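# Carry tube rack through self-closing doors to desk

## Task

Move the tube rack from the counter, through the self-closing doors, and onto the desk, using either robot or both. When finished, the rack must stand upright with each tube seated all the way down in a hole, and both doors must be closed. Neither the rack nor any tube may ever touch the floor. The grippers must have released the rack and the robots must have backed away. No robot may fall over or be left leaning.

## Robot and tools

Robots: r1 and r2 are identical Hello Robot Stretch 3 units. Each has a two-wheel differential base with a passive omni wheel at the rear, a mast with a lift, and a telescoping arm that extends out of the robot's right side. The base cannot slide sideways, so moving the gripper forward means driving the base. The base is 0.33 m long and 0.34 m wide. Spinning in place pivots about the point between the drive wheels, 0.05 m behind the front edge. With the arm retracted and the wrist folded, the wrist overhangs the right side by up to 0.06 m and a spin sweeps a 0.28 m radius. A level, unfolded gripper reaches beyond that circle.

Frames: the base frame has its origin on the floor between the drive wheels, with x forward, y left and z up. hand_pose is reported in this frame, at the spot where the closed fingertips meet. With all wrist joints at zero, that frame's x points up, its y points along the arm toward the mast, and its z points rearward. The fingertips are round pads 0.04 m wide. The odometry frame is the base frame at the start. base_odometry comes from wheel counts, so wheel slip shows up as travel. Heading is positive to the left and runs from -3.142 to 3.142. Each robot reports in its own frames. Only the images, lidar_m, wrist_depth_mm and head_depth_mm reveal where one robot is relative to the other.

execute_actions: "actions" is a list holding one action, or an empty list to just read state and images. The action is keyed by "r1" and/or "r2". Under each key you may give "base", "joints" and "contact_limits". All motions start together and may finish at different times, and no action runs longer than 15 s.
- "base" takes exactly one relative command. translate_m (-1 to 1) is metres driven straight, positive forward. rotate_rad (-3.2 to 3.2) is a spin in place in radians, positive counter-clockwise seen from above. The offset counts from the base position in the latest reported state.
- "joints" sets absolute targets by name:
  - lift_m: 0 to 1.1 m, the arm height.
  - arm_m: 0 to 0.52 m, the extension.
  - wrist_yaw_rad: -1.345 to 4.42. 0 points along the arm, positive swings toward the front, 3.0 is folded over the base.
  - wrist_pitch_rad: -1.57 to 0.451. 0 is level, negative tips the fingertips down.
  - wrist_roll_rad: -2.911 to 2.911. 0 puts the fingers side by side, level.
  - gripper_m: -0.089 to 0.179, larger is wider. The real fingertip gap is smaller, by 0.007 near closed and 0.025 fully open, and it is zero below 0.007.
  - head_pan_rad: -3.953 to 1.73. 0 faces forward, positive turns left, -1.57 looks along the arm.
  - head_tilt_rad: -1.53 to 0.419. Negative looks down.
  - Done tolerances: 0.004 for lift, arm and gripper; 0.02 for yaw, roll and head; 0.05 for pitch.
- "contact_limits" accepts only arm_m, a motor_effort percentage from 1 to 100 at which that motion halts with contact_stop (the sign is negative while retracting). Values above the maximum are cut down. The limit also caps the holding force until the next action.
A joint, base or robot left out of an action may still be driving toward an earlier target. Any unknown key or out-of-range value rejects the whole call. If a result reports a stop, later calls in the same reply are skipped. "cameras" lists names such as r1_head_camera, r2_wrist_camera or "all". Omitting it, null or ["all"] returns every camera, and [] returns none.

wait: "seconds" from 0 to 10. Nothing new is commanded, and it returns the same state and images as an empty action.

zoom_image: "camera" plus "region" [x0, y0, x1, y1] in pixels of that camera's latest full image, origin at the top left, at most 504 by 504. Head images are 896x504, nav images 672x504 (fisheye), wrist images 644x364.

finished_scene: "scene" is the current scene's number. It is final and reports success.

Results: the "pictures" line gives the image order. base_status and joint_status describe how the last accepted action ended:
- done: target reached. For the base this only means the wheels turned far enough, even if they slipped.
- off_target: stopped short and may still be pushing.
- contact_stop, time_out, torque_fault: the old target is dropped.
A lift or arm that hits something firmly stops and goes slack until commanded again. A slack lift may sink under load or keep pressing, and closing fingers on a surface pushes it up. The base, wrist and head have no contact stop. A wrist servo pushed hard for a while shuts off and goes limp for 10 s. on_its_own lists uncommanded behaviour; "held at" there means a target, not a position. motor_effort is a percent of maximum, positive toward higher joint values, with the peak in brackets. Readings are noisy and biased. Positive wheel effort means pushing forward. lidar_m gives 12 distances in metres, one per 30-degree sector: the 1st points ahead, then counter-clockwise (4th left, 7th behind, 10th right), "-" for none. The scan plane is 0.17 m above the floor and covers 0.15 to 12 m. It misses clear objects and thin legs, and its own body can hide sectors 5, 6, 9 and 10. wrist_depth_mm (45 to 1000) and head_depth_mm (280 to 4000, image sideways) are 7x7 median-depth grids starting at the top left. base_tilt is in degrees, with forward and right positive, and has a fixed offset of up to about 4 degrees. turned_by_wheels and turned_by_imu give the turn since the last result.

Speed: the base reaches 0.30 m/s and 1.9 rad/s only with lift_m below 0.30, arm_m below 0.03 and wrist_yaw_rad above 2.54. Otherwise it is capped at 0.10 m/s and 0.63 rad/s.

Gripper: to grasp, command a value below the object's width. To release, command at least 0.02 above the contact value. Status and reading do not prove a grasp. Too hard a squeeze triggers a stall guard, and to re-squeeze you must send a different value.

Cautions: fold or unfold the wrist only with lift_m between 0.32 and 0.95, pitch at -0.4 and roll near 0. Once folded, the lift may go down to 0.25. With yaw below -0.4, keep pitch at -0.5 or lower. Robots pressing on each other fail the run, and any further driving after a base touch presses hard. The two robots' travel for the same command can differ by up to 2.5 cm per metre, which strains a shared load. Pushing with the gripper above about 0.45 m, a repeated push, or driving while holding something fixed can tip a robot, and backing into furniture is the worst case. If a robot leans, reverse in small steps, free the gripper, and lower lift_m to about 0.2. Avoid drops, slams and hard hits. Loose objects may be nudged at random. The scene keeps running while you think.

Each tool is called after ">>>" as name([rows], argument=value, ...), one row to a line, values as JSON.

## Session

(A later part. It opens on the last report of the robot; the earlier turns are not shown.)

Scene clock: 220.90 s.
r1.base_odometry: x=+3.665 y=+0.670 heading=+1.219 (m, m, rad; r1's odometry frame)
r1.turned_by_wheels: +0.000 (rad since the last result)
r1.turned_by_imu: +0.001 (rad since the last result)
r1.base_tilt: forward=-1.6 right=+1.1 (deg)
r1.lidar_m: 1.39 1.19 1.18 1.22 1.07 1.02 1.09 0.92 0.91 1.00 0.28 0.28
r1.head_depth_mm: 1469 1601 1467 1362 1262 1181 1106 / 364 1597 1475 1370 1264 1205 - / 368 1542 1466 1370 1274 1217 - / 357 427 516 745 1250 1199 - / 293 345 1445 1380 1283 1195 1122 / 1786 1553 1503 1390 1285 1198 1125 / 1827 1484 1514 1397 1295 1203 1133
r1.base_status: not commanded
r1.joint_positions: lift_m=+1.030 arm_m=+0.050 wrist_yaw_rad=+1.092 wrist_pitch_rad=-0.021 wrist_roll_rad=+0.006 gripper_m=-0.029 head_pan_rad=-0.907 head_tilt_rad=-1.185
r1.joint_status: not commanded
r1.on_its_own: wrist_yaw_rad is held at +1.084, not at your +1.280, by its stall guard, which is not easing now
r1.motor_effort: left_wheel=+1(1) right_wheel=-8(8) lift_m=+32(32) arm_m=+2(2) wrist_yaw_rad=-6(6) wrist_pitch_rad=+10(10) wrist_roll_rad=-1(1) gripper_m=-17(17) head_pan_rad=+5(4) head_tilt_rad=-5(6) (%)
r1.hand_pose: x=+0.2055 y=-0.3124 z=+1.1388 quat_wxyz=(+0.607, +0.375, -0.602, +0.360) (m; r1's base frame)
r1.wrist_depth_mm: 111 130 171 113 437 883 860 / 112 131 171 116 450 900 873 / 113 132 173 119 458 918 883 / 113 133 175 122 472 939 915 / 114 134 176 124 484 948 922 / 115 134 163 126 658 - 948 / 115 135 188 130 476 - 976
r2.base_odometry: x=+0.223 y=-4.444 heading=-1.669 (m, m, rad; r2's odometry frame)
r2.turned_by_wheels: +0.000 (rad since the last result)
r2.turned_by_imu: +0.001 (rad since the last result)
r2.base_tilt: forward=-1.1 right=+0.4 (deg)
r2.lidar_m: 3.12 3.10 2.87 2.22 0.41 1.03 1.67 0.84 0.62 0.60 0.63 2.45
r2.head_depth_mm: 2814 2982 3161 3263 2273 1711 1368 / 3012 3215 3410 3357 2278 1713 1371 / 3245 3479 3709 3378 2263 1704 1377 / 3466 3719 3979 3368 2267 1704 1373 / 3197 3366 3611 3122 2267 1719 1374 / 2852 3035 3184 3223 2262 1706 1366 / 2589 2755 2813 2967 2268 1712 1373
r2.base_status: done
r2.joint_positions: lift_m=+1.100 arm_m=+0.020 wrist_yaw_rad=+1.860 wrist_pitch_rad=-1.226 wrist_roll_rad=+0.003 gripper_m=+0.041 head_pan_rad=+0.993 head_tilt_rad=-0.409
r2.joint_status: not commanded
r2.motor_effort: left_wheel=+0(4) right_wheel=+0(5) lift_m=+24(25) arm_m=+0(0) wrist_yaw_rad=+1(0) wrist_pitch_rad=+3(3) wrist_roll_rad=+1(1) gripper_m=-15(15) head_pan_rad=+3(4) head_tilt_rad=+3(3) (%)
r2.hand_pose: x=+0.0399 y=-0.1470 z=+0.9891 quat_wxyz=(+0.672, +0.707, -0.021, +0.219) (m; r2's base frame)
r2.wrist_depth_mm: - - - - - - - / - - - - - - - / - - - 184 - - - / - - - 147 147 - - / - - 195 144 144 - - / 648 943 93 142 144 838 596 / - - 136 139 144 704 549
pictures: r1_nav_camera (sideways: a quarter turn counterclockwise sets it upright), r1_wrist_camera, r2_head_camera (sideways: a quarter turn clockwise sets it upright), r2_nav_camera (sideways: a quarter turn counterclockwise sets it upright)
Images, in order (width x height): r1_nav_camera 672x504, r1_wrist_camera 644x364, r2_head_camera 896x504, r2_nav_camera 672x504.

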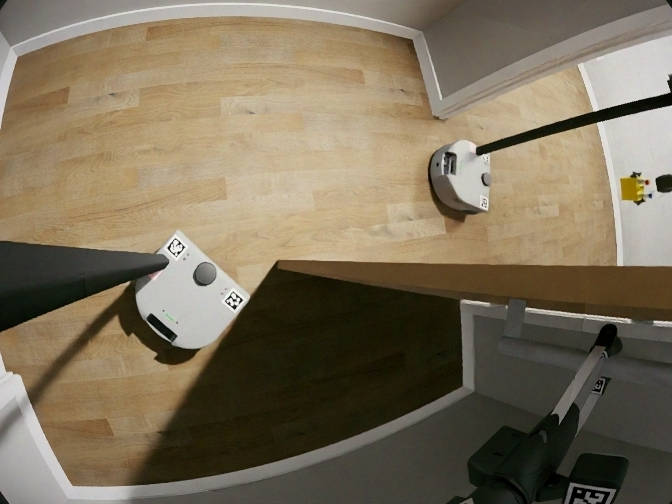

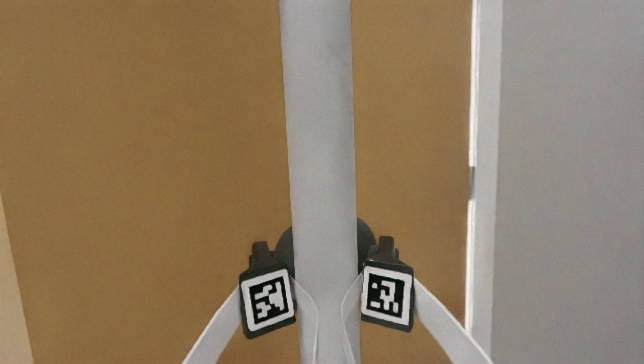

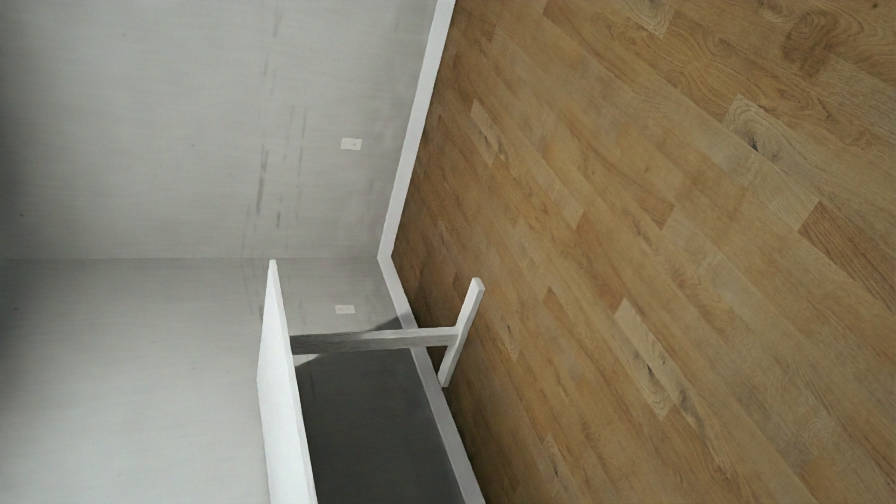

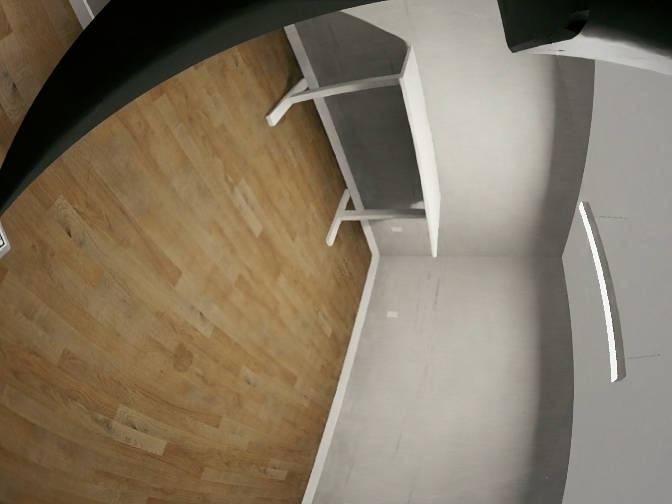

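>>> execute_actions([
  {"r1":{"base":{"rotate_rad":0.4},"joints":{"arm_m":0.085,"wrist_yaw_rad":1.09}},"r2":{"base":{"rotate_rad":1.1},"joints":{"head_pan_rad":0.3,"head_tilt_rad":-0.8}}},
], cameras=[])

>>> execute_actions([
  {"r1":{"base":{"translate_m":0.223},"joints":{"arm_m":0.107}},"r2":{"base":{"translate_m":0.4}}},
], cameras=["r1_nav_camera","r2_nav_camera"])

Scene clock: 223.90 s.
r1.base_odometry: x=+3.665 y=+0.670 heading=+1.619 (m, m, rad; r1's odometry frame)
r1.turned_by_wheels: +0.400 (rad since the last result)
r1.turned_by_imu: +0.394 (rad since the last result)
r1.base_tilt: forward=-1.5 right=+1.2 (deg)
r1.lidar_m: 1.21 1.18 1.24 1.09 1.04 1.03 0.94 0.91 0.96 0.97 0.35 0.36
r1.head_depth_mm: 623 897 1429 1356 1265 1181 1105 / 370 673 1008 1344 1264 1199 - / 414 540 734 1148 1275 1217 - / 370 451 601 973 1263 1197 - / 405 1613 1500 1381 1280 1196 1123 / 1586 1644 1501 1391 1282 1202 1125 / 1515 1651 1519 1392 1293 1206 1128
r1.base_status: done
r1.joint_positions: lift_m=+1.030 arm_m=+0.085 wrist_yaw_rad=+1.098 wrist_pitch_rad=-0.023 wrist_roll_rad=+0.006 gripper_m=-0.029 head_pan_rad=-0.907 head_tilt_rad=-1.185
r1.joint_status: all done
r1.motor_effort: left_wheel=-1(6) right_wheel=-2(16) lift_m=+32(31) arm_m=+3(8) wrist_yaw_rad=-6(39) wrist_pitch_rad=+11(12) wrist_roll_rad=-1(1) gripper_m=-19(23) head_pan_rad=+5(4) head_tilt_rad=-5(6) (%)
r1.hand_pose: x=+0.2062 y=-0.3461 z=+1.1385 quat_wxyz=(+0.606, +0.377, -0.601, +0.361) (m; r1's base frame)
r1.wrist_depth_mm: 973 146 164 110 218 262 324 / - 149 168 112 222 267 336 / - 151 170 114 228 276 345 / - 153 173 118 234 283 357 / - 159 175 120 242 293 373 / - 162 174 122 259 302 388 / - 167 186 127 246 315 406
r2.base_odometry: x=+0.223 y=-4.444 heading=-0.569 (m, m, rad; r2's odometry frame)
r2.turned_by_wheels: +1.100 (rad since the last result)
r2.turned_by_imu: +1.114 (rad since the last result)
r2.base_tilt: forward=-1.1 right=+0.4 (deg)
r2.lidar_m: 2.86 2.21 0.38 1.06 1.82 0.70 0.58 0.58 0.64 2.53 3.12 3.10
r2.head_depth_mm: 2940 2934 2297 1824 1519 1291 1133 / 2836 3036 2314 1820 1515 1296 1131 / 2660 2979 2302 1823 1519 1299 1132 / 2539 2833 2310 1833 1518 1300 1133 / 2358 2676 2323 1843 1521 1300 1135 / 2302 2586 2324 1840 1524 1214 1008 / 2193 2437 2334 1845 571 651 1077
r2.base_status: done
r2.joint_positions: lift_m=+1.100 arm_m=+0.020 wrist_yaw_rad=+1.860 wrist_pitch_rad=-1.226 wrist_roll_rad=+0.003 gripper_m=+0.041 head_pan_rad=+0.307 head_tilt_rad=-0.790
r2.joint_status: all done
r2.motor_effort: left_wheel=-2(5) right_wheel=+3(7) lift_m=+25(25) arm_m=+0(0) wrist_yaw_rad=+0(0) wrist_pitch_rad=+3(3) wrist_roll_rad=+1(1) gripper_m=-14(15) head_pan_rad=-3(37) head_tilt_rad=-4(25) (%)
r2.hand_pose: x=+0.0399 y=-0.1470 z=+0.9891 quat_wxyz=(+0.672, +0.707, -0.021, +0.219) (m; r2's base frame)
r2.wrist_depth_mm: 490 643 - - - - - / - 661 - - - - - / - - - 184 - - - / - - - 147 147 - - / - - 195 144 143 - - / - - 93 142 144 - - / - - 136 139 143 - -
pictures: none
No camera images: the call's "cameras" was empty. Leave "cameras" out to get every camera's image.

Scene clock: 229.30 s.
r1.base_odometry: x=+3.654 y=+0.892 heading=+1.619 (m, m, rad; r1's odometry frame)
r1.turned_by_wheels: +0.000 (rad since the last result)
r1.turned_by_imu: +0.005 (rad since the last result)
r1.base_tilt: forward=-1.6 right=+1.2 (deg)
r1.lidar_m: 1.01 0.98 1.04 1.15 1.18 1.19 1.14 1.11 1.17 0.68 0.39 0.42
r1.head_depth_mm: 534 709 1054 1350 1261 1176 1108 / 383 617 865 1325 1264 1203 - / 437 546 729 1102 1270 1222 - / 404 500 679 1143 1272 1199 - / 1349 1595 1498 1384 1277 1194 1124 / 1356 1597 1503 1385 1281 1200 1125 / 1382 1610 1509 1394 1292 1207 1130
r1.base_status: done
r1.joint_positions: lift_m=+1.030 arm_m=+0.107 wrist_yaw_rad=+1.154 wrist_pitch_rad=-0.022 wrist_roll_rad=+0.005 gripper_m=-0.029 head_pan_rad=-0.907 head_tilt_rad=-1.185
r1.joint_status: all done
r1.on_its_own: wrist_yaw_rad is held at +1.171, not at your +1.090, by its stall guard, which is not easing now
r1.motor_effort: left_wheel=-3(8) right_wheel=+2(21) lift_m=+32(32) arm_m=+0(9) wrist_yaw_rad=+12(54) wrist_pitch_rad=+11(12) wrist_roll_rad=+0(1) gripper_m=-19(25) head_pan_rad=+4(4) head_tilt_rad=-5(5) (%)
r1.hand_pose: x=+0.2124 y=-0.3554 z=+1.1386 quat_wxyz=(+0.596, +0.393, -0.590, +0.378) (m; r1's base frame)
r1.wrist_depth_mm: 830 166 170 110 189 200 212 / 826 929 173 112 193 205 218 / 826 921 178 115 198 210 225 / 834 954 181 118 203 215 229 / 843 946 184 120 208 220 237 / 846 - 187 122 217 227 244 / 848 - 195 126 219 234 250
r2.base_odometry: x=+0.560 y=-4.660 heading=-0.569 (m, m, rad; r2's odometry frame)
r2.turned_by_wheels: +0.000 (rad since the last result)
r2.turned_by_imu: +0.001 (rad since the last result)
r2.base_tilt: forward=-1.1 right=+0.4 (deg)
r2.lidar_m: 2.47 1.87 0.62 0.35 0.33 0.98 0.92 0.94 2.48 2.86 2.83 2.84
r2.head_depth_mm: 2500 2959 2280 1826 1510 1293 1128 / 2487 2772 2293 1833 1514 1296 1131 / 2366 2701 2286 1826 1526 1299 1134 / 2246 2591 2317 1842 1531 1302 1137 / 2128 2427 2326 1836 1524 1310 1136 / 1601 2230 2174 1845 1526 1306 1138 / 1904 2184 2336 1865 1529 1309 1139
r2.base_status: done
r2.joint_positions: lift_m=+1.100 arm_m=+0.020 wrist_yaw_rad=+1.860 wrist_pitch_rad=-1.226 wrist_roll_rad=+0.003 gripper_m=+0.041 head_pan_rad=+0.307 head_tilt_rad=-0.790
r2.joint_status: not commanded
r2.motor_effort: left_wheel=-2(3) right_wheel=+2(8) lift_m=+25(25) arm_m=+0(0) wrist_yaw_rad=+0(0) wrist_pitch_rad=+3(3) wrist_roll_rad=+1(1) gripper_m=-14(15) head_pan_rad=-4(3) head_tilt_rad=-5(3) (%)
r2.hand_pose: x=+0.0399 y=-0.1470 z=+0.9891 quat_wxyz=(+0.672, +0.707, -0.021, +0.219) (m; r2's base frame)
r2.wrist_depth_mm: 945 - - - - - - / 827 - - - - - - / 725 - - 184 - - - / 662 - - 147 147 - - / 603 903 196 144 144 - - / - - 93 142 144 - - / - - 137 139 144 - -
pictures: r1_nav_camera (sideways: a quarter turn counterclockwise sets it upright), r2_nav_camera (sideways: a quarter turn counterclockwise sets it upright)
Images, in order (width x height): r1_nav_camera 672x504, r2_nav_camera 672x504.

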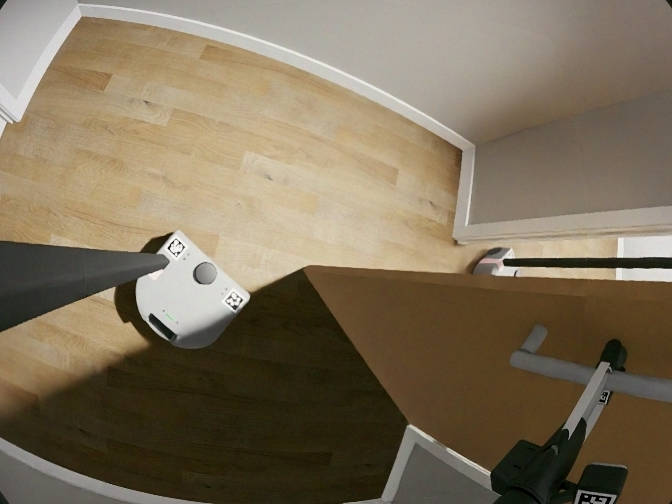

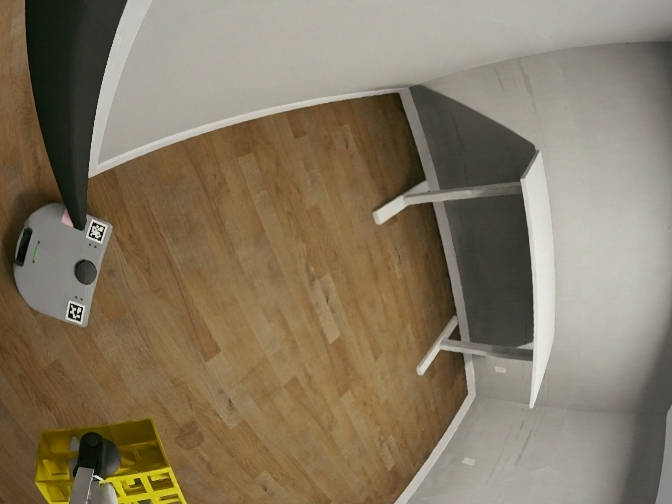

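>>> execute_actions([
  {"r1":{"base":{"translate_m":0.13},"joints":{"arm_m":0.135,"wrist_yaw_rad":1.15}},"r2":{"base":{"translate_m":0.28}}},
], cameras=[])

>>> execute_actions([
  {"r1":{"base":{"translate_m":0.12},"joints":{"arm_m":0.175,"wrist_yaw_rad":1.07}},"r2":{"base":{"translate_m":0.28}}},
], cameras=[])

>>> execute_actions([
  {"r1":{"base":{"translate_m":0.13},"joints":{"arm_m":0.23,"wrist_yaw_rad":0.95}},"r2":{"base":{"translate_m":0.28}}},
], cameras=["r1_nav_camera"])

Scene clock: 233.50 s.
r1.base_odometry: x=+3.648 y=+1.022 heading=+1.619 (m, m, rad; r1's odometry frame)
r1.turned_by_wheels: +0.000 (rad since the last result)
r1.turned_by_imu: +0.002 (rad since the last result)
r1.base_tilt: forward=-1.6 right=+1.2 (deg)
r1.lidar_m: 0.89 0.87 0.91 1.17 1.19 1.29 1.26 1.23 1.29 0.63 0.43 1.12
r1.head_depth_mm: 521 675 957 1338 1262 1179 1102 / 485 613 840 1319 1266 1204 - / 452 564 748 1118 1273 1219 - / 1225 1446 1456 1364 1271 1202 - / 1245 1520 1497 1381 1282 1196 1125 / 1276 1578 1503 1388 1287 1198 1127 / 1315 1594 1509 1392 1294 1209 1132
r1.base_status: done
r1.joint_positions: lift_m=+1.030 arm_m=+0.135 wrist_yaw_rad=+1.132 wrist_pitch_rad=-0.022 wrist_roll_rad=+0.005 gripper_m=-0.029 head_pan_rad=-0.907 head_tilt_rad=-1.185
r1.joint_status: all done
r1.on_its_own: wrist_yaw_rad is at rest, and its effort (+14) is outside its rest range (-12 to +12)
r1.motor_effort: left_wheel=-3(7) right_wheel=+2(16) lift_m=+32(31) arm_m=+1(7) wrist_yaw_rad=+14(31) wrist_pitch_rad=+11(11) wrist_roll_rad=-1(0) gripper_m=-19(22) head_pan_rad=+5(4) head_tilt_rad=-5(5) (%)
r1.hand_pose: x=+0.2100 y=-0.3886 z=+1.1387 quat_wxyz=(+0.600, +0.387, -0.594, +0.371) (m; r1's base frame)
r1.wrist_depth_mm: 752 842 174 110 182 186 190 / 749 847 177 112 186 191 195 / 765 882 182 115 190 195 199 / 768 879 185 118 195 200 205 / 777 917 190 120 199 205 210 / 770 933 193 122 205 210 216 / 780 940 202 126 210 216 221
r2.base_odometry: x=+0.795 y=-4.811 heading=-0.569 (m, m, rad; r2's odometry frame)
r2.turned_by_wheels: +0.000 (rad since the last result)
r2.turned_by_imu: +0.001 (rad since the last result)
r2.base_tilt: forward=-1.2 right=+0.4 (deg)
r2.lidar_m: 2.19 1.63 1.03 0.58 0.50 0.49 1.15 1.22 2.67 3.06 2.64 2.63
r2.head_depth_mm: 1914 2795 2259 1831 1516 1297 1129 / 2277 2546 2310 1831 1518 1296 1134 / 1572 2520 2307 1831 1515 1295 1133 / 1578 2337 2310 1832 1528 1301 1136 / 1448 2223 2331 1842 1525 1302 1137 / 1345 2097 2240 1787 1532 1311 1143 / 1348 1915 2183 1849 1534 1311 1139
r2.base_status: done
r2.joint_positions: lift_m=+1.100 arm_m=+0.020 wrist_yaw_rad=+1.860 wrist_pitch_rad=-1.226 wrist_roll_rad=+0.003 gripper_m=+0.041 head_pan_rad=+0.307 head_tilt_rad=-0.790
r2.joint_status: not commanded
r2.motor_effort: left_wheel=-2(3) right_wheel=+2(8) lift_m=+24(25) arm_m=+0(0) wrist_yaw_rad=+0(0) wrist_pitch_rad=+3(3) wrist_roll_rad=+1(1) gripper_m=-15(15) head_pan_rad=-4(3) head_tilt_rad=-4(4) (%)
r2.hand_pose: x=+0.0399 y=-0.1470 z=+0.9891 quat_wxyz=(+0.672, +0.707, -0.021, +0.219) (m; r2's base frame)
r2.wrist_depth_mm: - - - - - - - / - - - - - - - / - - - 183 - - - / 938 - - 147 147 - - / 889 - 195 144 145 - - / 789 - 93 142 144 - - / 729 935 137 139 144 - -
pictures: none
No camera images: the call's "cameras" was empty. Leave "cameras" out to get every camera's image.

Scene clock: 237.53 s.
r1.base_odometry: x=+3.642 y=+1.142 heading=+1.619 (m, m, rad; r1's odometry frame)
r1.turned_by_wheels: +0.000 (rad since the last result)
r1.turned_by_imu: +0.002 (rad since the last result)
r1.base_tilt: forward=-1.6 right=+1.2 (deg)
r1.lidar_m: 0.78 0.77 0.81 1.14 1.21 1.34 1.37 1.33 1.40 0.61 0.48 1.04
r1.head_depth_mm: 534 678 939 1329 1265 1176 1106 / 508 638 862 1313 1264 1200 - / 523 633 835 1232 1267 1217 - / 1141 1423 1488 1372 1279 1198 - / 1173 1464 1498 1379 1281 1199 1122 / 1207 1510 1504 1383 1287 1203 1126 / 1244 1491 1490 1393 1293 1201 1127
r1.base_status: done
r1.joint_positions: lift_m=+1.030 arm_m=+0.175 wrist_yaw_rad=+1.079 wrist_pitch_rad=-0.021 wrist_roll_rad=+0.005 gripper_m=-0.029 head_pan_rad=-0.907 head_tilt_rad=-1.185
r1.joint_status: all done
r1.motor_effort: left_wheel=+1(10) right_wheel=-5(27) lift_m=+32(32) arm_m=+2(9) wrist_yaw_rad=-7(52) wrist_pitch_rad=+11(11) wrist_roll_rad=+0(1) gripper_m=-19(25) head_pan_rad=+4(4) head_tilt_rad=-5(5) (%)
r1.hand_pose: x=+0.2039 y=-0.4405 z=+1.1388 quat_wxyz=(+0.609, +0.371, -0.604, +0.356) (m; r1's base frame)
r1.wrist_depth_mm: 697 810 177 109 178 177 178 / 704 814 181 112 182 182 182 / 715 846 185 114 185 186 186 / 710 858 189 118 190 190 191 / 721 857 194 120 195 195 196 / 719 846 199 122 199 200 201 / 722 868 207 130 206 205 205
r2.base_odometry: x=+1.031 y=-4.962 heading=-0.569 (m, m, rad; r2's odometry frame)
r2.turned_by_wheels: +0.000 (rad since the last result)
r2.turned_by_imu: +0.001 (rad since the last result)
r2.base_tilt: forward=-1.2 right=+0.4 (deg)
r2.lidar_m: 1.90 1.42 1.43 0.82 0.70 0.70 1.36 1.48 2.87 2.82 2.44 2.44
r2.head_depth_mm: 1548 2578 2283 1815 1514 1291 1127 / 1419 2275 2141 1826 1518 1293 1132 / 1318 2219 2314 1833 1520 1299 1132 / 1325 2114 2291 1832 1524 1302 1137 / 1232 1974 2213 1847 1522 1307 1138 / 1237 1896 2125 1847 1530 1310 1138 / 1246 1787 2008 1789 1534 1310 1140
r2.base_status: done
r2.joint_positions: lift_m=+1.100 arm_m=+0.020 wrist_yaw_rad=+1.860 wrist_pitch_rad=-1.226 wrist_roll_rad=+0.003 gripper_m=+0.041 head_pan_rad=+0.307 head_tilt_rad=-0.790
r2.joint_status: not commanded
r2.motor_effort: left_wheel=-2(2) right_wheel=+2(8) lift_m=+24(25) arm_m=+0(0) wrist_yaw_rad=+0(0) wrist_pitch_rad=+3(3) wrist_roll_rad=+1(1) gripper_m=-14(15) head_pan_rad=-4(4) head_tilt_rad=-5(4) (%)
r2.hand_pose: x=+0.0399 y=-0.1470 z=+0.9891 quat_wxyz=(+0.672, +0.707, -0.021, +0.219) (m; r2's base frame)
r2.wrist_depth_mm: - - - - - - - / - - - - - - - / - - - 184 - - - / - - - 147 147 - - / - - 194 144 145 - - / - - 93 141 144 - - / 956 - 136 139 144 - -
pictures: none
No camera images: the call's "cameras" was empty. Leave "cameras" out to get every camera's image.

Scene clock: 241.57 s.
r1.base_odometry: x=+3.635 y=+1.272 heading=+1.619 (m, m, rad; r1's odometry frame)
r1.turned_by_wheels: +0.000 (rad since the last result)
r1.turned_by_imu: +0.030 (rad since the last result)
r1.base_tilt: forward=-1.6 right=+1.2 (deg)
r1.lidar_m: 0.66 0.64 0.68 0.99 1.28 1.42 1.49 1.46 1.21 0.63 0.56 0.86
r1.head_depth_mm: 573 717 959 1322 1260 1181 1108 / 1027 752 926 1320 1264 1205 - / 1040 1308 1482 1350 1272 1219 - / 1083 1345 1491 1372 1277 1197 - / 1119 1397 1497 1383 1279 1196 1123 / 1158 1420 1492 1393 1286 1202 1125 / 1133 1251 1346 1371 1298 1209 1130
r1.base_status: done
r1.joint_positions: lift_m=+1.030 arm_m=+0.230 wrist_yaw_rad=+0.936 wrist_pitch_rad=-0.020 wrist_roll_rad=+0.005 gripper_m=-0.029 head_pan_rad=-0.906 head_tilt_rad=-1.186
r1.joint_status: all done
r1.motor_effort: left_wheel=-2(14) right_wheel=+4(51) lift_m=+32(32) arm_m=+1(10) wrist_yaw_rad=+10(64) wrist_pitch_rad=+10(11) wrist_roll_rad=+0(0) gripper_m=-19(26) head_pan_rad=+4(5) head_tilt_rad=-5(5) (%)
r1.hand_pose: x=+0.1845 y=-0.5265 z=+1.1392 quat_wxyz=(+0.633, +0.326, -0.629, +0.312) (m; r1's base frame)
r1.wrist_depth_mm: 660 730 179 110 176 174 172 / 665 757 183 112 179 178 176 / 658 761 188 115 184 182 181 / 662 788 192 118 188 186 185 / 673 792 197 119 193 191 189 / 670 820 781 122 195 195 194 / 674 835 209 126 203 199 198
r2.base_odometry: x=+1.267 y=-5.113 heading=-0.569 (m, m, rad; r2's odometry frame)
r2.turned_by_wheels: +0.000 (rad since the last result)
r2.turned_by_imu: +0.001 (rad since the last result)
r2.base_tilt: forward=-1.2 right=+0.4 (deg)
r2.lidar_m: 1.61 1.68 1.23 1.05 0.90 0.90 1.52 1.77 3.07 2.59 2.24 2.23
r2.head_depth_mm: 1203 2275 2296 1824 1512 1297 1128 / 1210 1687 2068 1819 1520 1292 1129 / 1220 1994 2230 1832 1523 1292 1135 / 1225 1882 2157 1828 1530 1301 1135 / 1227 1760 2070 1848 1527 1300 1138 / 1238 949 1926 1848 1533 1308 1135 / 1248 901 1825 1851 1526 1306 1137
r2.base_status: done
r2.joint_positions: lift_m=+1.100 arm_m=+0.020 wrist_yaw_rad=+1.860 wrist_pitch_rad=-1.226 wrist_roll_rad=+0.003 gripper_m=+0.041 head_pan_rad=+0.307 head_tilt_rad=-0.790
r2.joint_status: not commanded
r2.motor_effort: left_wheel=-2(2) right_wheel=+3(8) lift_m=+24(25) arm_m=+0(0) wrist_yaw_rad=+0(0) wrist_pitch_rad=+3(3) wrist_roll_rad=+1(1) gripper_m=-15(15) head_pan_rad=-3(4) head_tilt_rad=-4(4) (%)
r2.hand_pose: x=+0.0399 y=-0.1470 z=+0.9891 quat_wxyz=(+0.672, +0.707, -0.021, +0.219) (m; r2's base frame)
r2.wrist_depth_mm: - - - - - - - / - - - - - - - / - - - 183 - - - / - - - 147 147 - - / - - 195 144 145 - - / - - 93 142 144 - - / - - 136 139 144 - -
pictures: r1_nav_camera (sideways: a quarter turn counterclockwise sets it upright)
Images, in order (width x height): r1_nav_camera 672x504.

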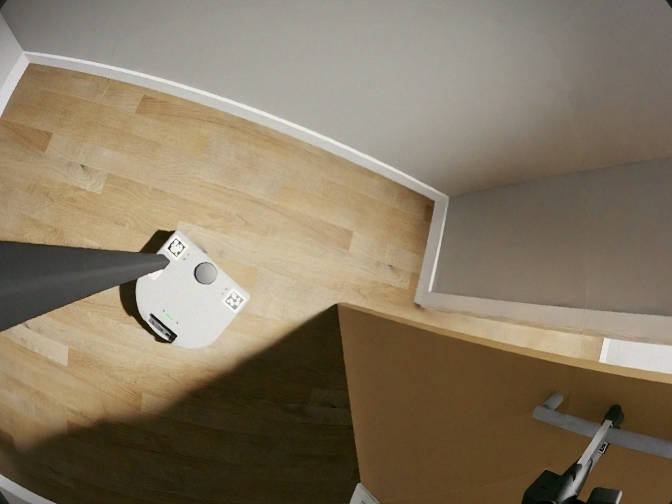

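>>> execute_actions([
  {"r1":{"base":{"translate_m":0.105},"joints":{"arm_m":0.30,"wrist_yaw_rad":0.85}},"r2":{"base":{"translate_m":0.28}}},
], cameras=[])

>>> execute_actions([
  {"r1":{"base":{"translate_m":0.086},"joints":{"arm_m":0.376,"wrist_yaw_rad":0.77}},"r2":{"base":{"translate_m":0.28}}},
], cameras=[])

>>> execute_actions([
  {"r1":{"base":{"translate_m":0.06},"joints":{"arm_m":0.445,"wrist_yaw_rad":0.7}},"r2":{"base":{"rotate_rad":2.32},"joints":{"head_pan_rad":-1.0,"head_tilt_rad":-0.6}}},
], cameras=["r1_nav_camera","r1_wrist_camera","r2_head_camera","r2_nav_camera"])

Scene clock: 245.77 s.
r1.base_odometry: x=+3.630 y=+1.377 heading=+1.619 (m, m, rad; r1's odometry frame)
r1.turned_by_wheels: +0.000 (rad since the last result)
r1.turned_by_imu: +0.002 (rad since the last result)
r1.base_tilt: forward=-1.6 right=+1.2 (deg)
r1.lidar_m: 0.56 0.55 0.58 0.85 1.32 1.47 1.58 1.55 1.11 0.68 0.64 0.73
r1.head_depth_mm: 699 795 1045 1342 1255 1178 1105 / 967 1193 1197 1342 1264 1200 - / 1001 1238 1456 1369 1263 1219 - / 1033 1278 1467 1376 1278 1204 - / 1062 1326 1499 1384 1284 1195 1121 / 1101 1284 1420 1388 1286 1201 1131 / 981 1057 1148 1248 1265 1208 1131
r1.base_status: done
r1.joint_positions: lift_m=+1.030 arm_m=+0.300 wrist_yaw_rad=+0.860 wrist_pitch_rad=-0.019 wrist_roll_rad=+0.005 gripper_m=-0.029 head_pan_rad=-0.906 head_tilt_rad=-1.186
r1.joint_status: all done
r1.motor_effort: left_wheel=+1(11) right_wheel=-2(35) lift_m=+32(32) arm_m=+0(6) wrist_yaw_rad=-3(39) wrist_pitch_rad=+9(10) wrist_roll_rad=+0(0) gripper_m=-19(23) head_pan_rad=+4(4) head_tilt_rad=-5(5) (%)
r1.hand_pose: x=+0.1724 y=-0.6118 z=+1.1394 quat_wxyz=(+0.644, +0.302, -0.641, +0.288) (m; r1's base frame)
r1.wrist_depth_mm: 614 554 182 110 174 169 165 / 618 573 187 112 177 173 169 / 633 584 190 115 182 177 172 / 643 601 195 118 186 181 177 / 639 628 202 120 189 185 181 / 648 649 581 122 193 190 185 / 647 674 213 128 202 194 189
r2.base_odometry: x=+1.503 y=-5.264 heading=-0.569 (m, m, rad; r2's odometry frame)
r2.turned_by_wheels: +0.000 (rad since the last result)
r2.turned_by_imu: +0.001 (rad since the last result)
r2.base_tilt: forward=-1.1 right=+0.4 (deg)
r2.lidar_m: 1.34 1.49 1.07 1.28 1.10 1.10 1.26 2.20 3.25 2.37 2.03 2.04
r2.head_depth_mm: 1207 1993 2208 1821 1517 1292 1130 / 1214 932 1653 1759 1514 1299 1135 / 1220 883 2045 1823 1520 1296 1132 / 1224 842 1924 1833 1515 1302 1135 / 1230 803 1807 1835 1529 1301 1135 / 1232 811 1694 1835 1525 1305 1139 / 1193 810 1600 1780 1532 1309 1140
r2.base_status: done
r2.joint_positions: lift_m=+1.100 arm_m=+0.020 wrist_yaw_rad=+1.860 wrist_pitch_rad=-1.226 wrist_roll_rad=+0.003 gripper_m=+0.041 head_pan_rad=+0.307 head_tilt_rad=-0.790
r2.joint_status: not commanded
r2.motor_effort: left_wheel=-2(2) right_wheel=+2(9) lift_m=+25(25) arm_m=+0(0) wrist_yaw_rad=+0(1) wrist_pitch_rad=+3(3) wrist_roll_rad=+1(1) gripper_m=-15(15) head_pan_rad=-3(3) head_tilt_rad=-3(5) (%)
r2.hand_pose: x=+0.0399 y=-0.1470 z=+0.9891 quat_wxyz=(+0.672, +0.707, -0.021, +0.219) (m; r2's base frame)
r2.wrist_depth_mm: - - - - - - - / - - - - - - - / - - - 184 - - - / - - - 147 147 - - / - - 195 144 144 - - / - - 93 142 144 - - / - - 136 139 143 - -
pictures: none
No camera images: the call's "cameras" was empty. Leave "cameras" out to get every camera's image.

Scene clock: 249.80 s.
r1.base_odometry: x=+3.626 y=+1.463 heading=+1.619 (m, m, rad; r1's odometry frame)
r1.turned_by_wheels: +0.000 (rad since the last result)
r1.turned_by_imu: +0.002 (rad since the last result)
r1.base_tilt: forward=-1.6 right=+1.2 (deg)
r1.lidar_m: 0.48 0.47 0.50 0.73 1.36 1.51 1.66 1.63 1.09 0.74 0.73 0.62
r1.head_depth_mm: 899 995 1154 1349 1264 1176 1103 / 932 1139 1395 1361 1267 1202 - / 961 1179 1446 1370 1269 1218 - / 987 1227 1461 1378 1275 1201 - / 1021 1274 1462 1384 1277 1198 1121 / 996 1126 1248 1340 1289 1203 1126 / 843 903 980 1072 1174 1188 1131
r1.base_status: done
r1.joint_positions: lift_m=+1.030 arm_m=+0.376 wrist_yaw_rad=+0.787 wrist_pitch_rad=-0.018 wrist_roll_rad=+0.005 gripper_m=-0.029 head_pan_rad=-0.906 head_tilt_rad=-1.186
r1.joint_status: all done
r1.on_its_own: wrist_yaw_rad is at rest, and its effort (-13) is outside its rest range (-12 to +12)
r1.motor_effort: left_wheel=+4(11) right_wheel=-14(29) lift_m=+32(32) arm_m=+3(6) wrist_yaw_rad=-13(39) wrist_pitch_rad=+9(10) wrist_roll_rad=+0(0) gripper_m=-19(22) head_pan_rad=+4(4) head_tilt_rad=-5(5) (%)
r1.hand_pose: x=+0.1598 y=-0.7011 z=+1.1396 quat_wxyz=(+0.654, +0.278, -0.652, +0.264) (m; r1's base frame)
r1.wrist_depth_mm: 427 387 184 110 171 165 160 / 440 400 189 112 175 169 163 / 455 408 193 115 178 173 166 / 472 423 199 118 183 176 170 / 488 437 205 120 187 180 174 / 506 453 416 122 190 185 178 / 524 467 216 128 198 189 182
r2.base_odometry: x=+1.739 y=-5.415 heading=-0.569 (m, m, rad; r2's odometry frame)
r2.turned_by_wheels: +0.000 (rad since the last result)
r2.turned_by_imu: +0.001 (rad since the last result)
r2.base_tilt: forward=-1.2 right=+0.4 (deg)
r2.lidar_m: 1.05 1.29 1.29 0.98 1.30 1.30 1.51 2.60 3.46 2.13 1.84 1.84
r2.head_depth_mm: 1415 791 2067 1822 1518 1288 1133 / 1296 795 1215 1732 1482 1296 1130 / 1214 799 666 1779 1519 1301 1134 / 1169 801 643 1810 1522 1302 1132 / 1137 805 620 1757 1529 1304 1140 / 1087 810 599 1695 1529 1302 1137 / 1054 810 601 1595 1534 1303 1138
r2.base_status: done
r2.joint_positions: lift_m=+1.100 arm_m=+0.020 wrist_yaw_rad=+1.860 wrist_pitch_rad=-1.226 wrist_roll_rad=+0.003 gripper_m=+0.041 head_pan_rad=+0.307 head_tilt_rad=-0.790
r2.joint_status: not commanded
r2.motor_effort: left_wheel=-2(3) right_wheel=+3(10) lift_m=+25(25) arm_m=-1(0) wrist_yaw_rad=+0(1) wrist_pitch_rad=+3(3) wrist_roll_rad=+1(2) gripper_m=-14(15) head_pan_rad=-4(4) head_tilt_rad=-4(3) (%)
r2.hand_pose: x=+0.0399 y=-0.1470 z=+0.9891 quat_wxyz=(+0.672, +0.707, -0.021, +0.219) (m; r2's base frame)
r2.wrist_depth_mm: - - - - - - - / - - - - - - - / - - - 184 - - - / - - - 147 147 - - / - - 194 144 144 - - / - - 93 142 144 - - / - - 136 139 144 - -
pictures: none
No camera images: the call's "cameras" was empty. Leave "cameras" out to get every camera's image.

Scene clock: 254.40 s.
r1.base_odometry: x=+3.623 y=+1.523 heading=+1.619 (m, m, rad; r1's odometry frame)
r1.turned_by_wheels: +0.000 (rad since the last result)
r1.turned_by_imu: +0.002 (rad since the last result)
r1.base_tilt: forward=-1.6 right=+1.2 (deg)
r1.lidar_m: 0.43 0.42 0.44 0.64 1.39 1.54 1.71 1.68 1.10 0.81 0.81 0.55
r1.head_depth_mm: 879 1048 1275 1357 1257 1180 1108 / 904 1106 1407 1356 1267 1205 - / 931 1146 1428 1366 1272 1215 - / 958 1187 1449 1376 1274 1202 - / 988 1210 1432 1377 1284 1199 1124 / 909 997 1097 1227 1262 1197 1127 / 744 800 865 947 1042 1130 1122
r1.base_status: done
r1.joint_positions: lift_m=+1.030 arm_m=+0.445 wrist_yaw_rad=+0.753 wrist_pitch_rad=-0.017 wrist_roll_rad=+0.005 gripper_m=-0.029 head_pan_rad=-0.906 head_tilt_rad=-1.186
r1.joint_status: wrist_yaw_rad off_target (ended at +0.753, target +0.700); the others done
r1.on_its_own: wrist_yaw_rad is held at +0.747, not at your +0.700, by its stall guard, which is not easing now
r1.motor_effort: left_wheel=+2(13) right_wheel=-9(32) lift_m=+32(32) arm_m=+2(6) wrist_yaw_rad=-4(38) wrist_pitch_rad=+8(9) wrist_roll_rad=+0(0) gripper_m=-19(22) head_pan_rad=+4(4) head_tilt_rad=-5(5) (%)
r1.hand_pose: x=+0.1534 y=-0.7763 z=+1.1399 quat_wxyz=(+0.659, +0.266, -0.657, +0.253) (m; r1's base frame)
r1.wrist_depth_mm: 296 276 188 110 169 160 153 / 305 284 193 112 173 164 157 / 318 293 198 115 177 168 159 / 328 299 203 118 181 172 163 / 340 308 211 120 184 176 166 / 353 318 280 122 186 180 171 / 364 329 252 127 197 183 174
r2.base_odometry: x=+1.739 y=-5.415 heading=+1.750 (m, m, rad; r2's odometry frame)
r2.turned_by_wheels: +2.320 (rad since the last result)
r2.turned_by_imu: +2.350 (rad since the last result)
r2.base_tilt: forward=-1.1 right=+0.4 (deg)
r2.lidar_m: 1.30 1.34 1.96 3.46 2.67 1.92 1.84 1.87 1.06 1.29 0.97 1.36
r2.head_depth_mm: 1078 1163 857 603 - - 1189 / 1139 1227 858 630 1726 - - / 1208 1296 860 661 1762 1443 1243 / 1279 1402 863 695 1616 1445 1230 / 1368 1529 866 2024 1776 1444 1216 / 1472 1633 868 1987 1778 1448 1219 / 1399 1507 1566 1752 1771 1451 1221
r2.base_status: done
r2.joint_positions: lift_m=+1.100 arm_m=+0.020 wrist_yaw_rad=+1.860 wrist_pitch_rad=-1.226 wrist_roll_rad=+0.003 gripper_m=+0.041 head_pan_rad=-0.993 head_tilt_rad=-0.606
r2.joint_status: all done
r2.motor_effort: left_wheel=-2(6) right_wheel=+3(9) lift_m=+24(24) arm_m=+0(0) wrist_yaw_rad=+1(0) wrist_pitch_rad=+4(3) wrist_roll_rad=+1(1) gripper_m=-14(15) head_pan_rad=-3(43) head_tilt_rad=+3(16) (%)
r2.hand_pose: x=+0.0399 y=-0.1470 z=+0.9891 quat_wxyz=(+0.672, +0.707, -0.021, +0.219) (m; r2's base frame)
r2.wrist_depth_mm: - - - - - - - / - - - - - - - / - - - 184 - - - / - - - 147 147 - - / - - 195 144 144 - - / - - 93 142 144 - - / - - 136 140 143 - -
pictures: r1_nav_camera (sideways: a quarter turn counterclockwise sets it upright), r1_wrist_camera, r2_head_camera (sideways: a quarter turn clockwise sets it upright), r2_nav_camera (sideways: a quarter turn counterclockwise sets it upright)
Images, in order (width x height): r1_nav_camera 672x504, r1_wrist_camera 644x364, r2_head_camera 896x504, r2_nav_camera 672x504.

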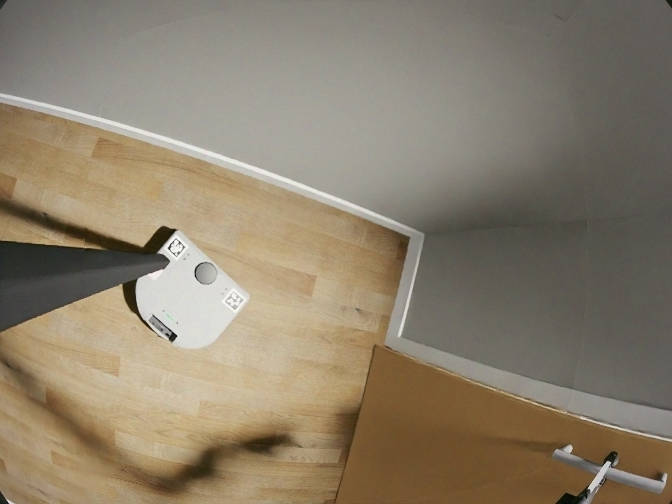

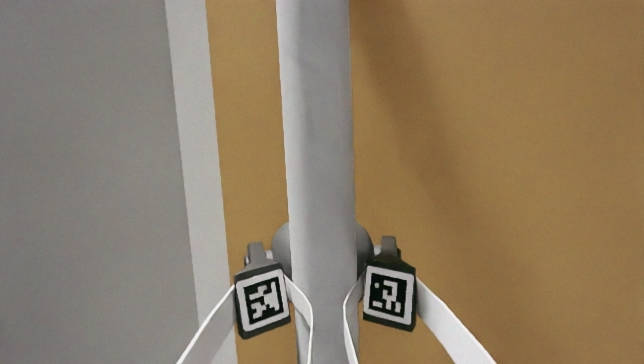

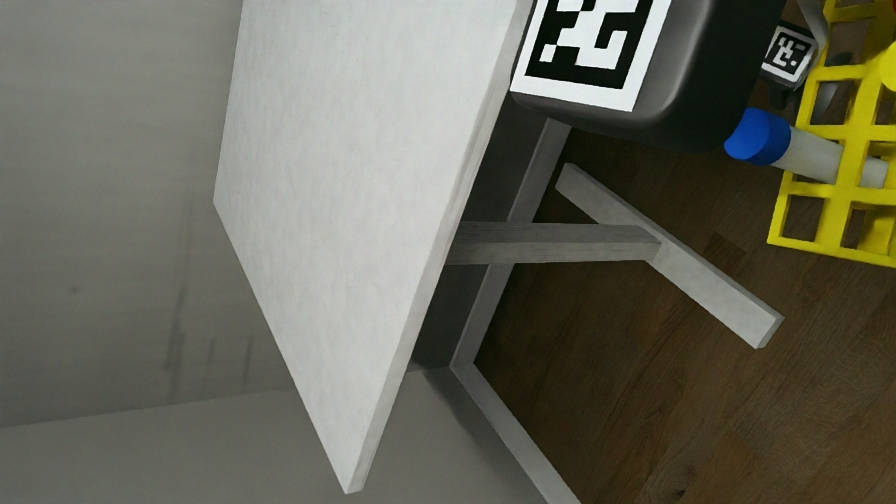

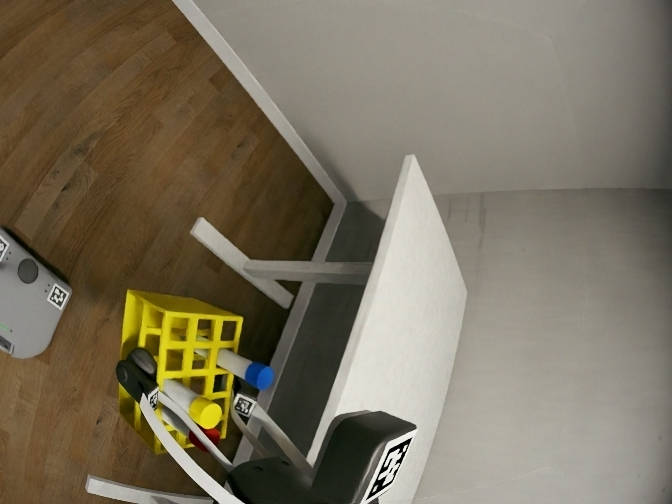

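>>> execute_actions([
  {"r1":{"base":{"translate_m":0.02},"joints":{"arm_m":0.48,"wrist_yaw_rad":0.75}},"r2":{"joints":{"wrist_yaw_rad":0,"wrist_pitch_rad":-0.7,"head_pan_rad":-1.57}}},
], cameras=["r2_wrist_camera"])

>>> execute_actions([
  {"r1":{"joints":{"gripper_m":0.14}},"r2":{"joints":{"arm_m":0.33}}},
], cameras=["r2_wrist_camera","r2_head_camera","r1_wrist_camera"])

Scene clock: 256.50 s.
r1.base_odometry: x=+3.622 y=+1.543 heading=+1.620 (m, m, rad; r1's odometry frame)
r1.turned_by_wheels: +0.000 (rad since the last result)
r1.turned_by_imu: +0.001 (rad since the last result)
r1.base_tilt: forward=-1.5 right=+1.2 (deg)
r1.lidar_m: 0.41 0.40 0.42 0.62 1.39 1.55 1.73 1.70 1.11 0.84 0.84 0.53
r1.head_depth_mm: 871 1041 1314 1354 1260 1176 1104 / 895 1095 1386 1362 1265 1204 - / 921 1129 1430 1362 1273 1218 - / 947 1178 1448 1377 1274 1202 - / 978 1169 1398 1363 1279 1196 1122 / 867 951 1053 1175 1252 1197 1128 / 711 764 828 904 994 1107 1119
r1.base_status: done
r1.joint_positions: lift_m=+1.030 arm_m=+0.480 wrist_yaw_rad=+0.757 wrist_pitch_rad=-0.017 wrist_roll_rad=+0.005 gripper_m=-0.029 head_pan_rad=-0.906 head_tilt_rad=-1.186
r1.joint_status: all done
r1.motor_effort: left_wheel=+3(4) right_wheel=-11(12) lift_m=+32(31) arm_m=+2(4) wrist_yaw_rad=-5(5) wrist_pitch_rad=+8(9) wrist_roll_rad=+0(0) gripper_m=-19(19) head_pan_rad=+4(4) head_tilt_rad=-6(6) (%)
r1.hand_pose: x=+0.1542 y=-0.8107 z=+1.1400 quat_wxyz=(+0.658, +0.267, -0.656, +0.255) (m; r1's base frame)
r1.wrist_depth_mm: 251 216 192 110 168 157 149 / 257 238 197 112 171 161 152 / 267 245 202 115 176 164 155 / 274 252 207 118 179 168 158 / 285 260 223 120 183 171 162 / 293 267 233 122 185 175 165 / 305 277 236 128 196 179 169
r2.base_odometry: x=+1.739 y=-5.415 heading=+1.750 (m, m, rad; r2's odometry frame)
r2.turned_by_wheels: +0.000 (rad since the last result)
r2.turned_by_imu: +0.000 (rad since the last result)
r2.base_tilt: forward=-1.1 right=+0.4 (deg)
r2.lidar_m: 1.30 1.34 1.94 3.45 2.66 1.92 1.84 1.87 1.06 1.29 0.97 1.36
r2.head_depth_mm: - - - - 1632 1438 1210 / - - - - - 1445 1214 / - - - - - 1446 1215 / 1073 1173 863 400 415 1446 1216 / 1071 1173 864 607 1715 1441 1218 / 1069 1180 868 609 1704 1455 1220 / 1073 1171 869 610 1709 1384 1217
r2.base_status: not commanded
r2.joint_positions: lift_m=+1.100 arm_m=+0.020 wrist_yaw_rad=+0.002 wrist_pitch_rad=-0.722 wrist_roll_rad=+0.003 gripper_m=+0.041 head_pan_rad=-1.563 head_tilt_rad=-0.606
r2.joint_status: all done
r2.motor_effort: left_wheel=-2(2) right_wheel=+3(3) lift_m=+24(25) arm_m=+0(0) wrist_yaw_rad=-2(3) wrist_pitch_rad=+10(11) wrist_roll_rad=+0(1) gripper_m=-15(14) head_pan_rad=-4(34) head_tilt_rad=+2(1) (%)
r2.hand_pose: x=-0.0212 y=-0.3413 z=+1.0509 quat_wxyz=(+0.661, +0.250, -0.662, -0.250) (m; r2's base frame)
r2.wrist_depth_mm: 521 526 519 522 525 528 526 / 434 434 433 438 434 432 436 / 371 372 368 184 355 370 374 / 352 347 333 147 147 336 335 / - - 213 144 144 - - / - - 93 141 144 - - / - - 136 139 144 - -
pictures: r2_wrist_camera
Images, in order (width x height): r2_wrist_camera 644x364.

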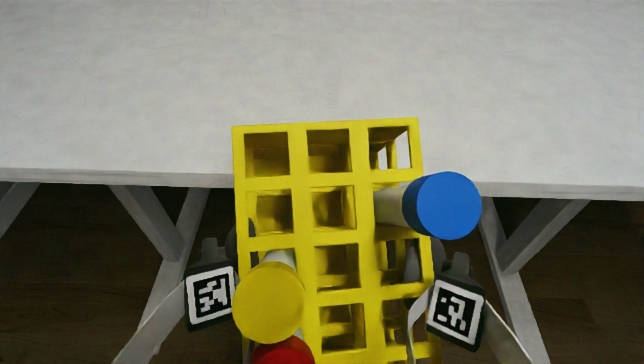

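Scene clock: 260.00 s.
r1.base_odometry: x=+3.622 y=+1.543 heading=+1.619 (m, m, rad; r1's odometry frame)
r1.turned_by_wheels: +0.000 (rad since the last result)
r1.turned_by_imu: +0.000 (rad since the last result)
r1.base_tilt: forward=-1.6 right=+1.3 (deg)
r1.lidar_m: 0.41 0.40 0.42 0.62 1.40 1.55 1.73 1.70 1.12 0.87 0.84 0.53
r1.head_depth_mm: 869 1042 1350 1355 1261 1180 1106 / 898 1095 1385 1362 1266 1207 - / 920 1135 1427 1369 1266 1223 - / 949 1177 1451 1375 1272 1202 - / 977 1173 1401 1369 1279 1199 1123 / 869 952 1054 1177 1249 1201 1125 / 713 764 827 902 995 1105 1116
r1.base_status: not commanded
r1.joint_positions: lift_m=+1.030 arm_m=+0.480 wrist_yaw_rad=+0.752 wrist_pitch_rad=-0.017 wrist_roll_rad=+0.005 gripper_m=+0.140 head_pan_rad=-0.906 head_tilt_rad=-1.186
r1.joint_status: all done
r1.motor_effort: left_wheel=+0(3) right_wheel=+1(11) lift_m=+32(31) arm_m=+2(2) wrist_yaw_rad=-1(6) wrist_pitch_rad=+8(9) wrist_roll_rad=+0(0) gripper_m=+0(82) head_pan_rad=+4(4) head_tilt_rad=-5(5) (%)
r1.hand_pose: x=+0.1533 y=-0.8115 z=+1.1399 quat_wxyz=(+0.659, +0.266, -0.657, +0.253) (m; r1's base frame)
r1.wrist_depth_mm: 248 215 209 130 186 174 164 / 256 222 215 134 190 178 167 / 264 245 218 137 195 182 171 / 273 252 225 139 199 185 174 / 282 261 229 143 204 188 177 / 291 - 236 147 208 - 179 / 304 273 243 152 214 198 183
r2.base_odometry: x=+1.739 y=-5.415 heading=+1.750 (m, m, rad; r2's odometry frame)
r2.turned_by_wheels: +0.000 (rad since the last result)
r2.turned_by_imu: -0.001 (rad since the last result)
r2.base_tilt: forward=-1.2 right=+0.4 (deg)
r2.lidar_m: 1.30 1.34 1.92 3.45 2.68 1.92 1.84 1.87 1.05 1.29 0.98 1.36
r2.head_depth_mm: 1092 1172 855 601 1693 1445 1213 / - 1199 856 605 1710 1440 1211 / - - 647 604 1704 1444 1212 / 1071 1174 706 605 1708 1441 1213 / 1070 1176 863 608 1717 1438 1216 / 1072 1172 870 609 1711 1443 1218 / 1075 1171 868 611 1712 1388 1217
r2.base_status: not commanded
r2.joint_positions: lift_m=+1.100 arm_m=+0.330 wrist_yaw_rad=+0.001 wrist_pitch_rad=-0.722 wrist_roll_rad=+0.003 gripper_m=+0.041 head_pan_rad=-1.563 head_tilt_rad=-0.606
r2.joint_status: all done
r2.motor_effort: left_wheel=-2(2) right_wheel=+3(3) lift_m=+25(25) arm_m=+3(4) wrist_yaw_rad=-1(2) wrist_pitch_rad=+10(10) wrist_roll_rad=+1(1) gripper_m=-14(13) head_pan_rad=-4(4) head_tilt_rad=+2(2) (%)
r2.hand_pose: x=-0.0214 y=-0.6511 z=+1.0510 quat_wxyz=(+0.661, +0.250, -0.662, -0.250) (m; r2's base frame)
r2.wrist_depth_mm: 525 512 518 517 525 527 520 / 429 430 436 432 434 433 431 / 366 368 369 184 350 374 370 / 322 322 308 147 148 324 324 / 285 287 213 143 144 283 286 / 258 258 93 141 144 259 257 / 233 233 136 139 143 234 235
pictures: r1_wrist_camera, r2_head_camera (sideways: a quarter turn clockwise sets it upright), r2_wrist_camera
Images, in order (width x height): r1_wrist_camera 644x364, r2_head_camera 896x504, r2_wrist_camera 644x364.

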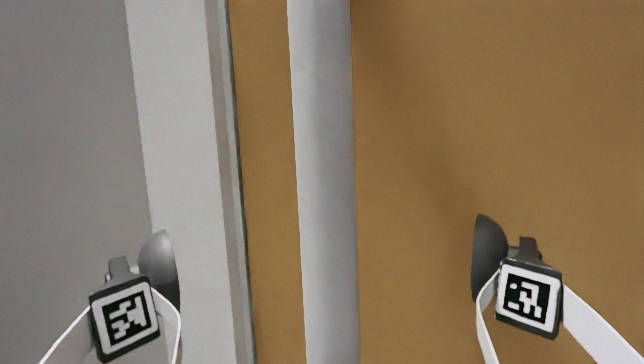

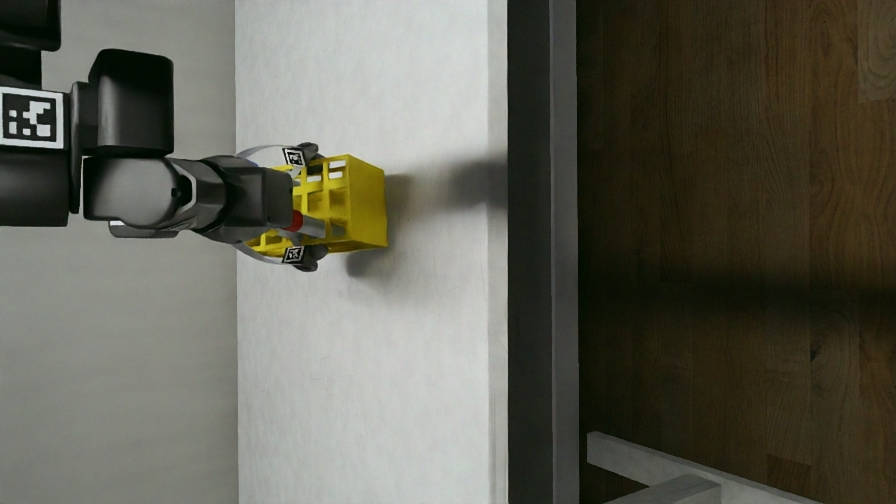

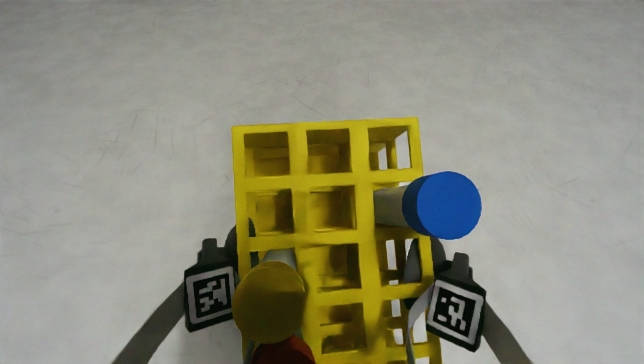

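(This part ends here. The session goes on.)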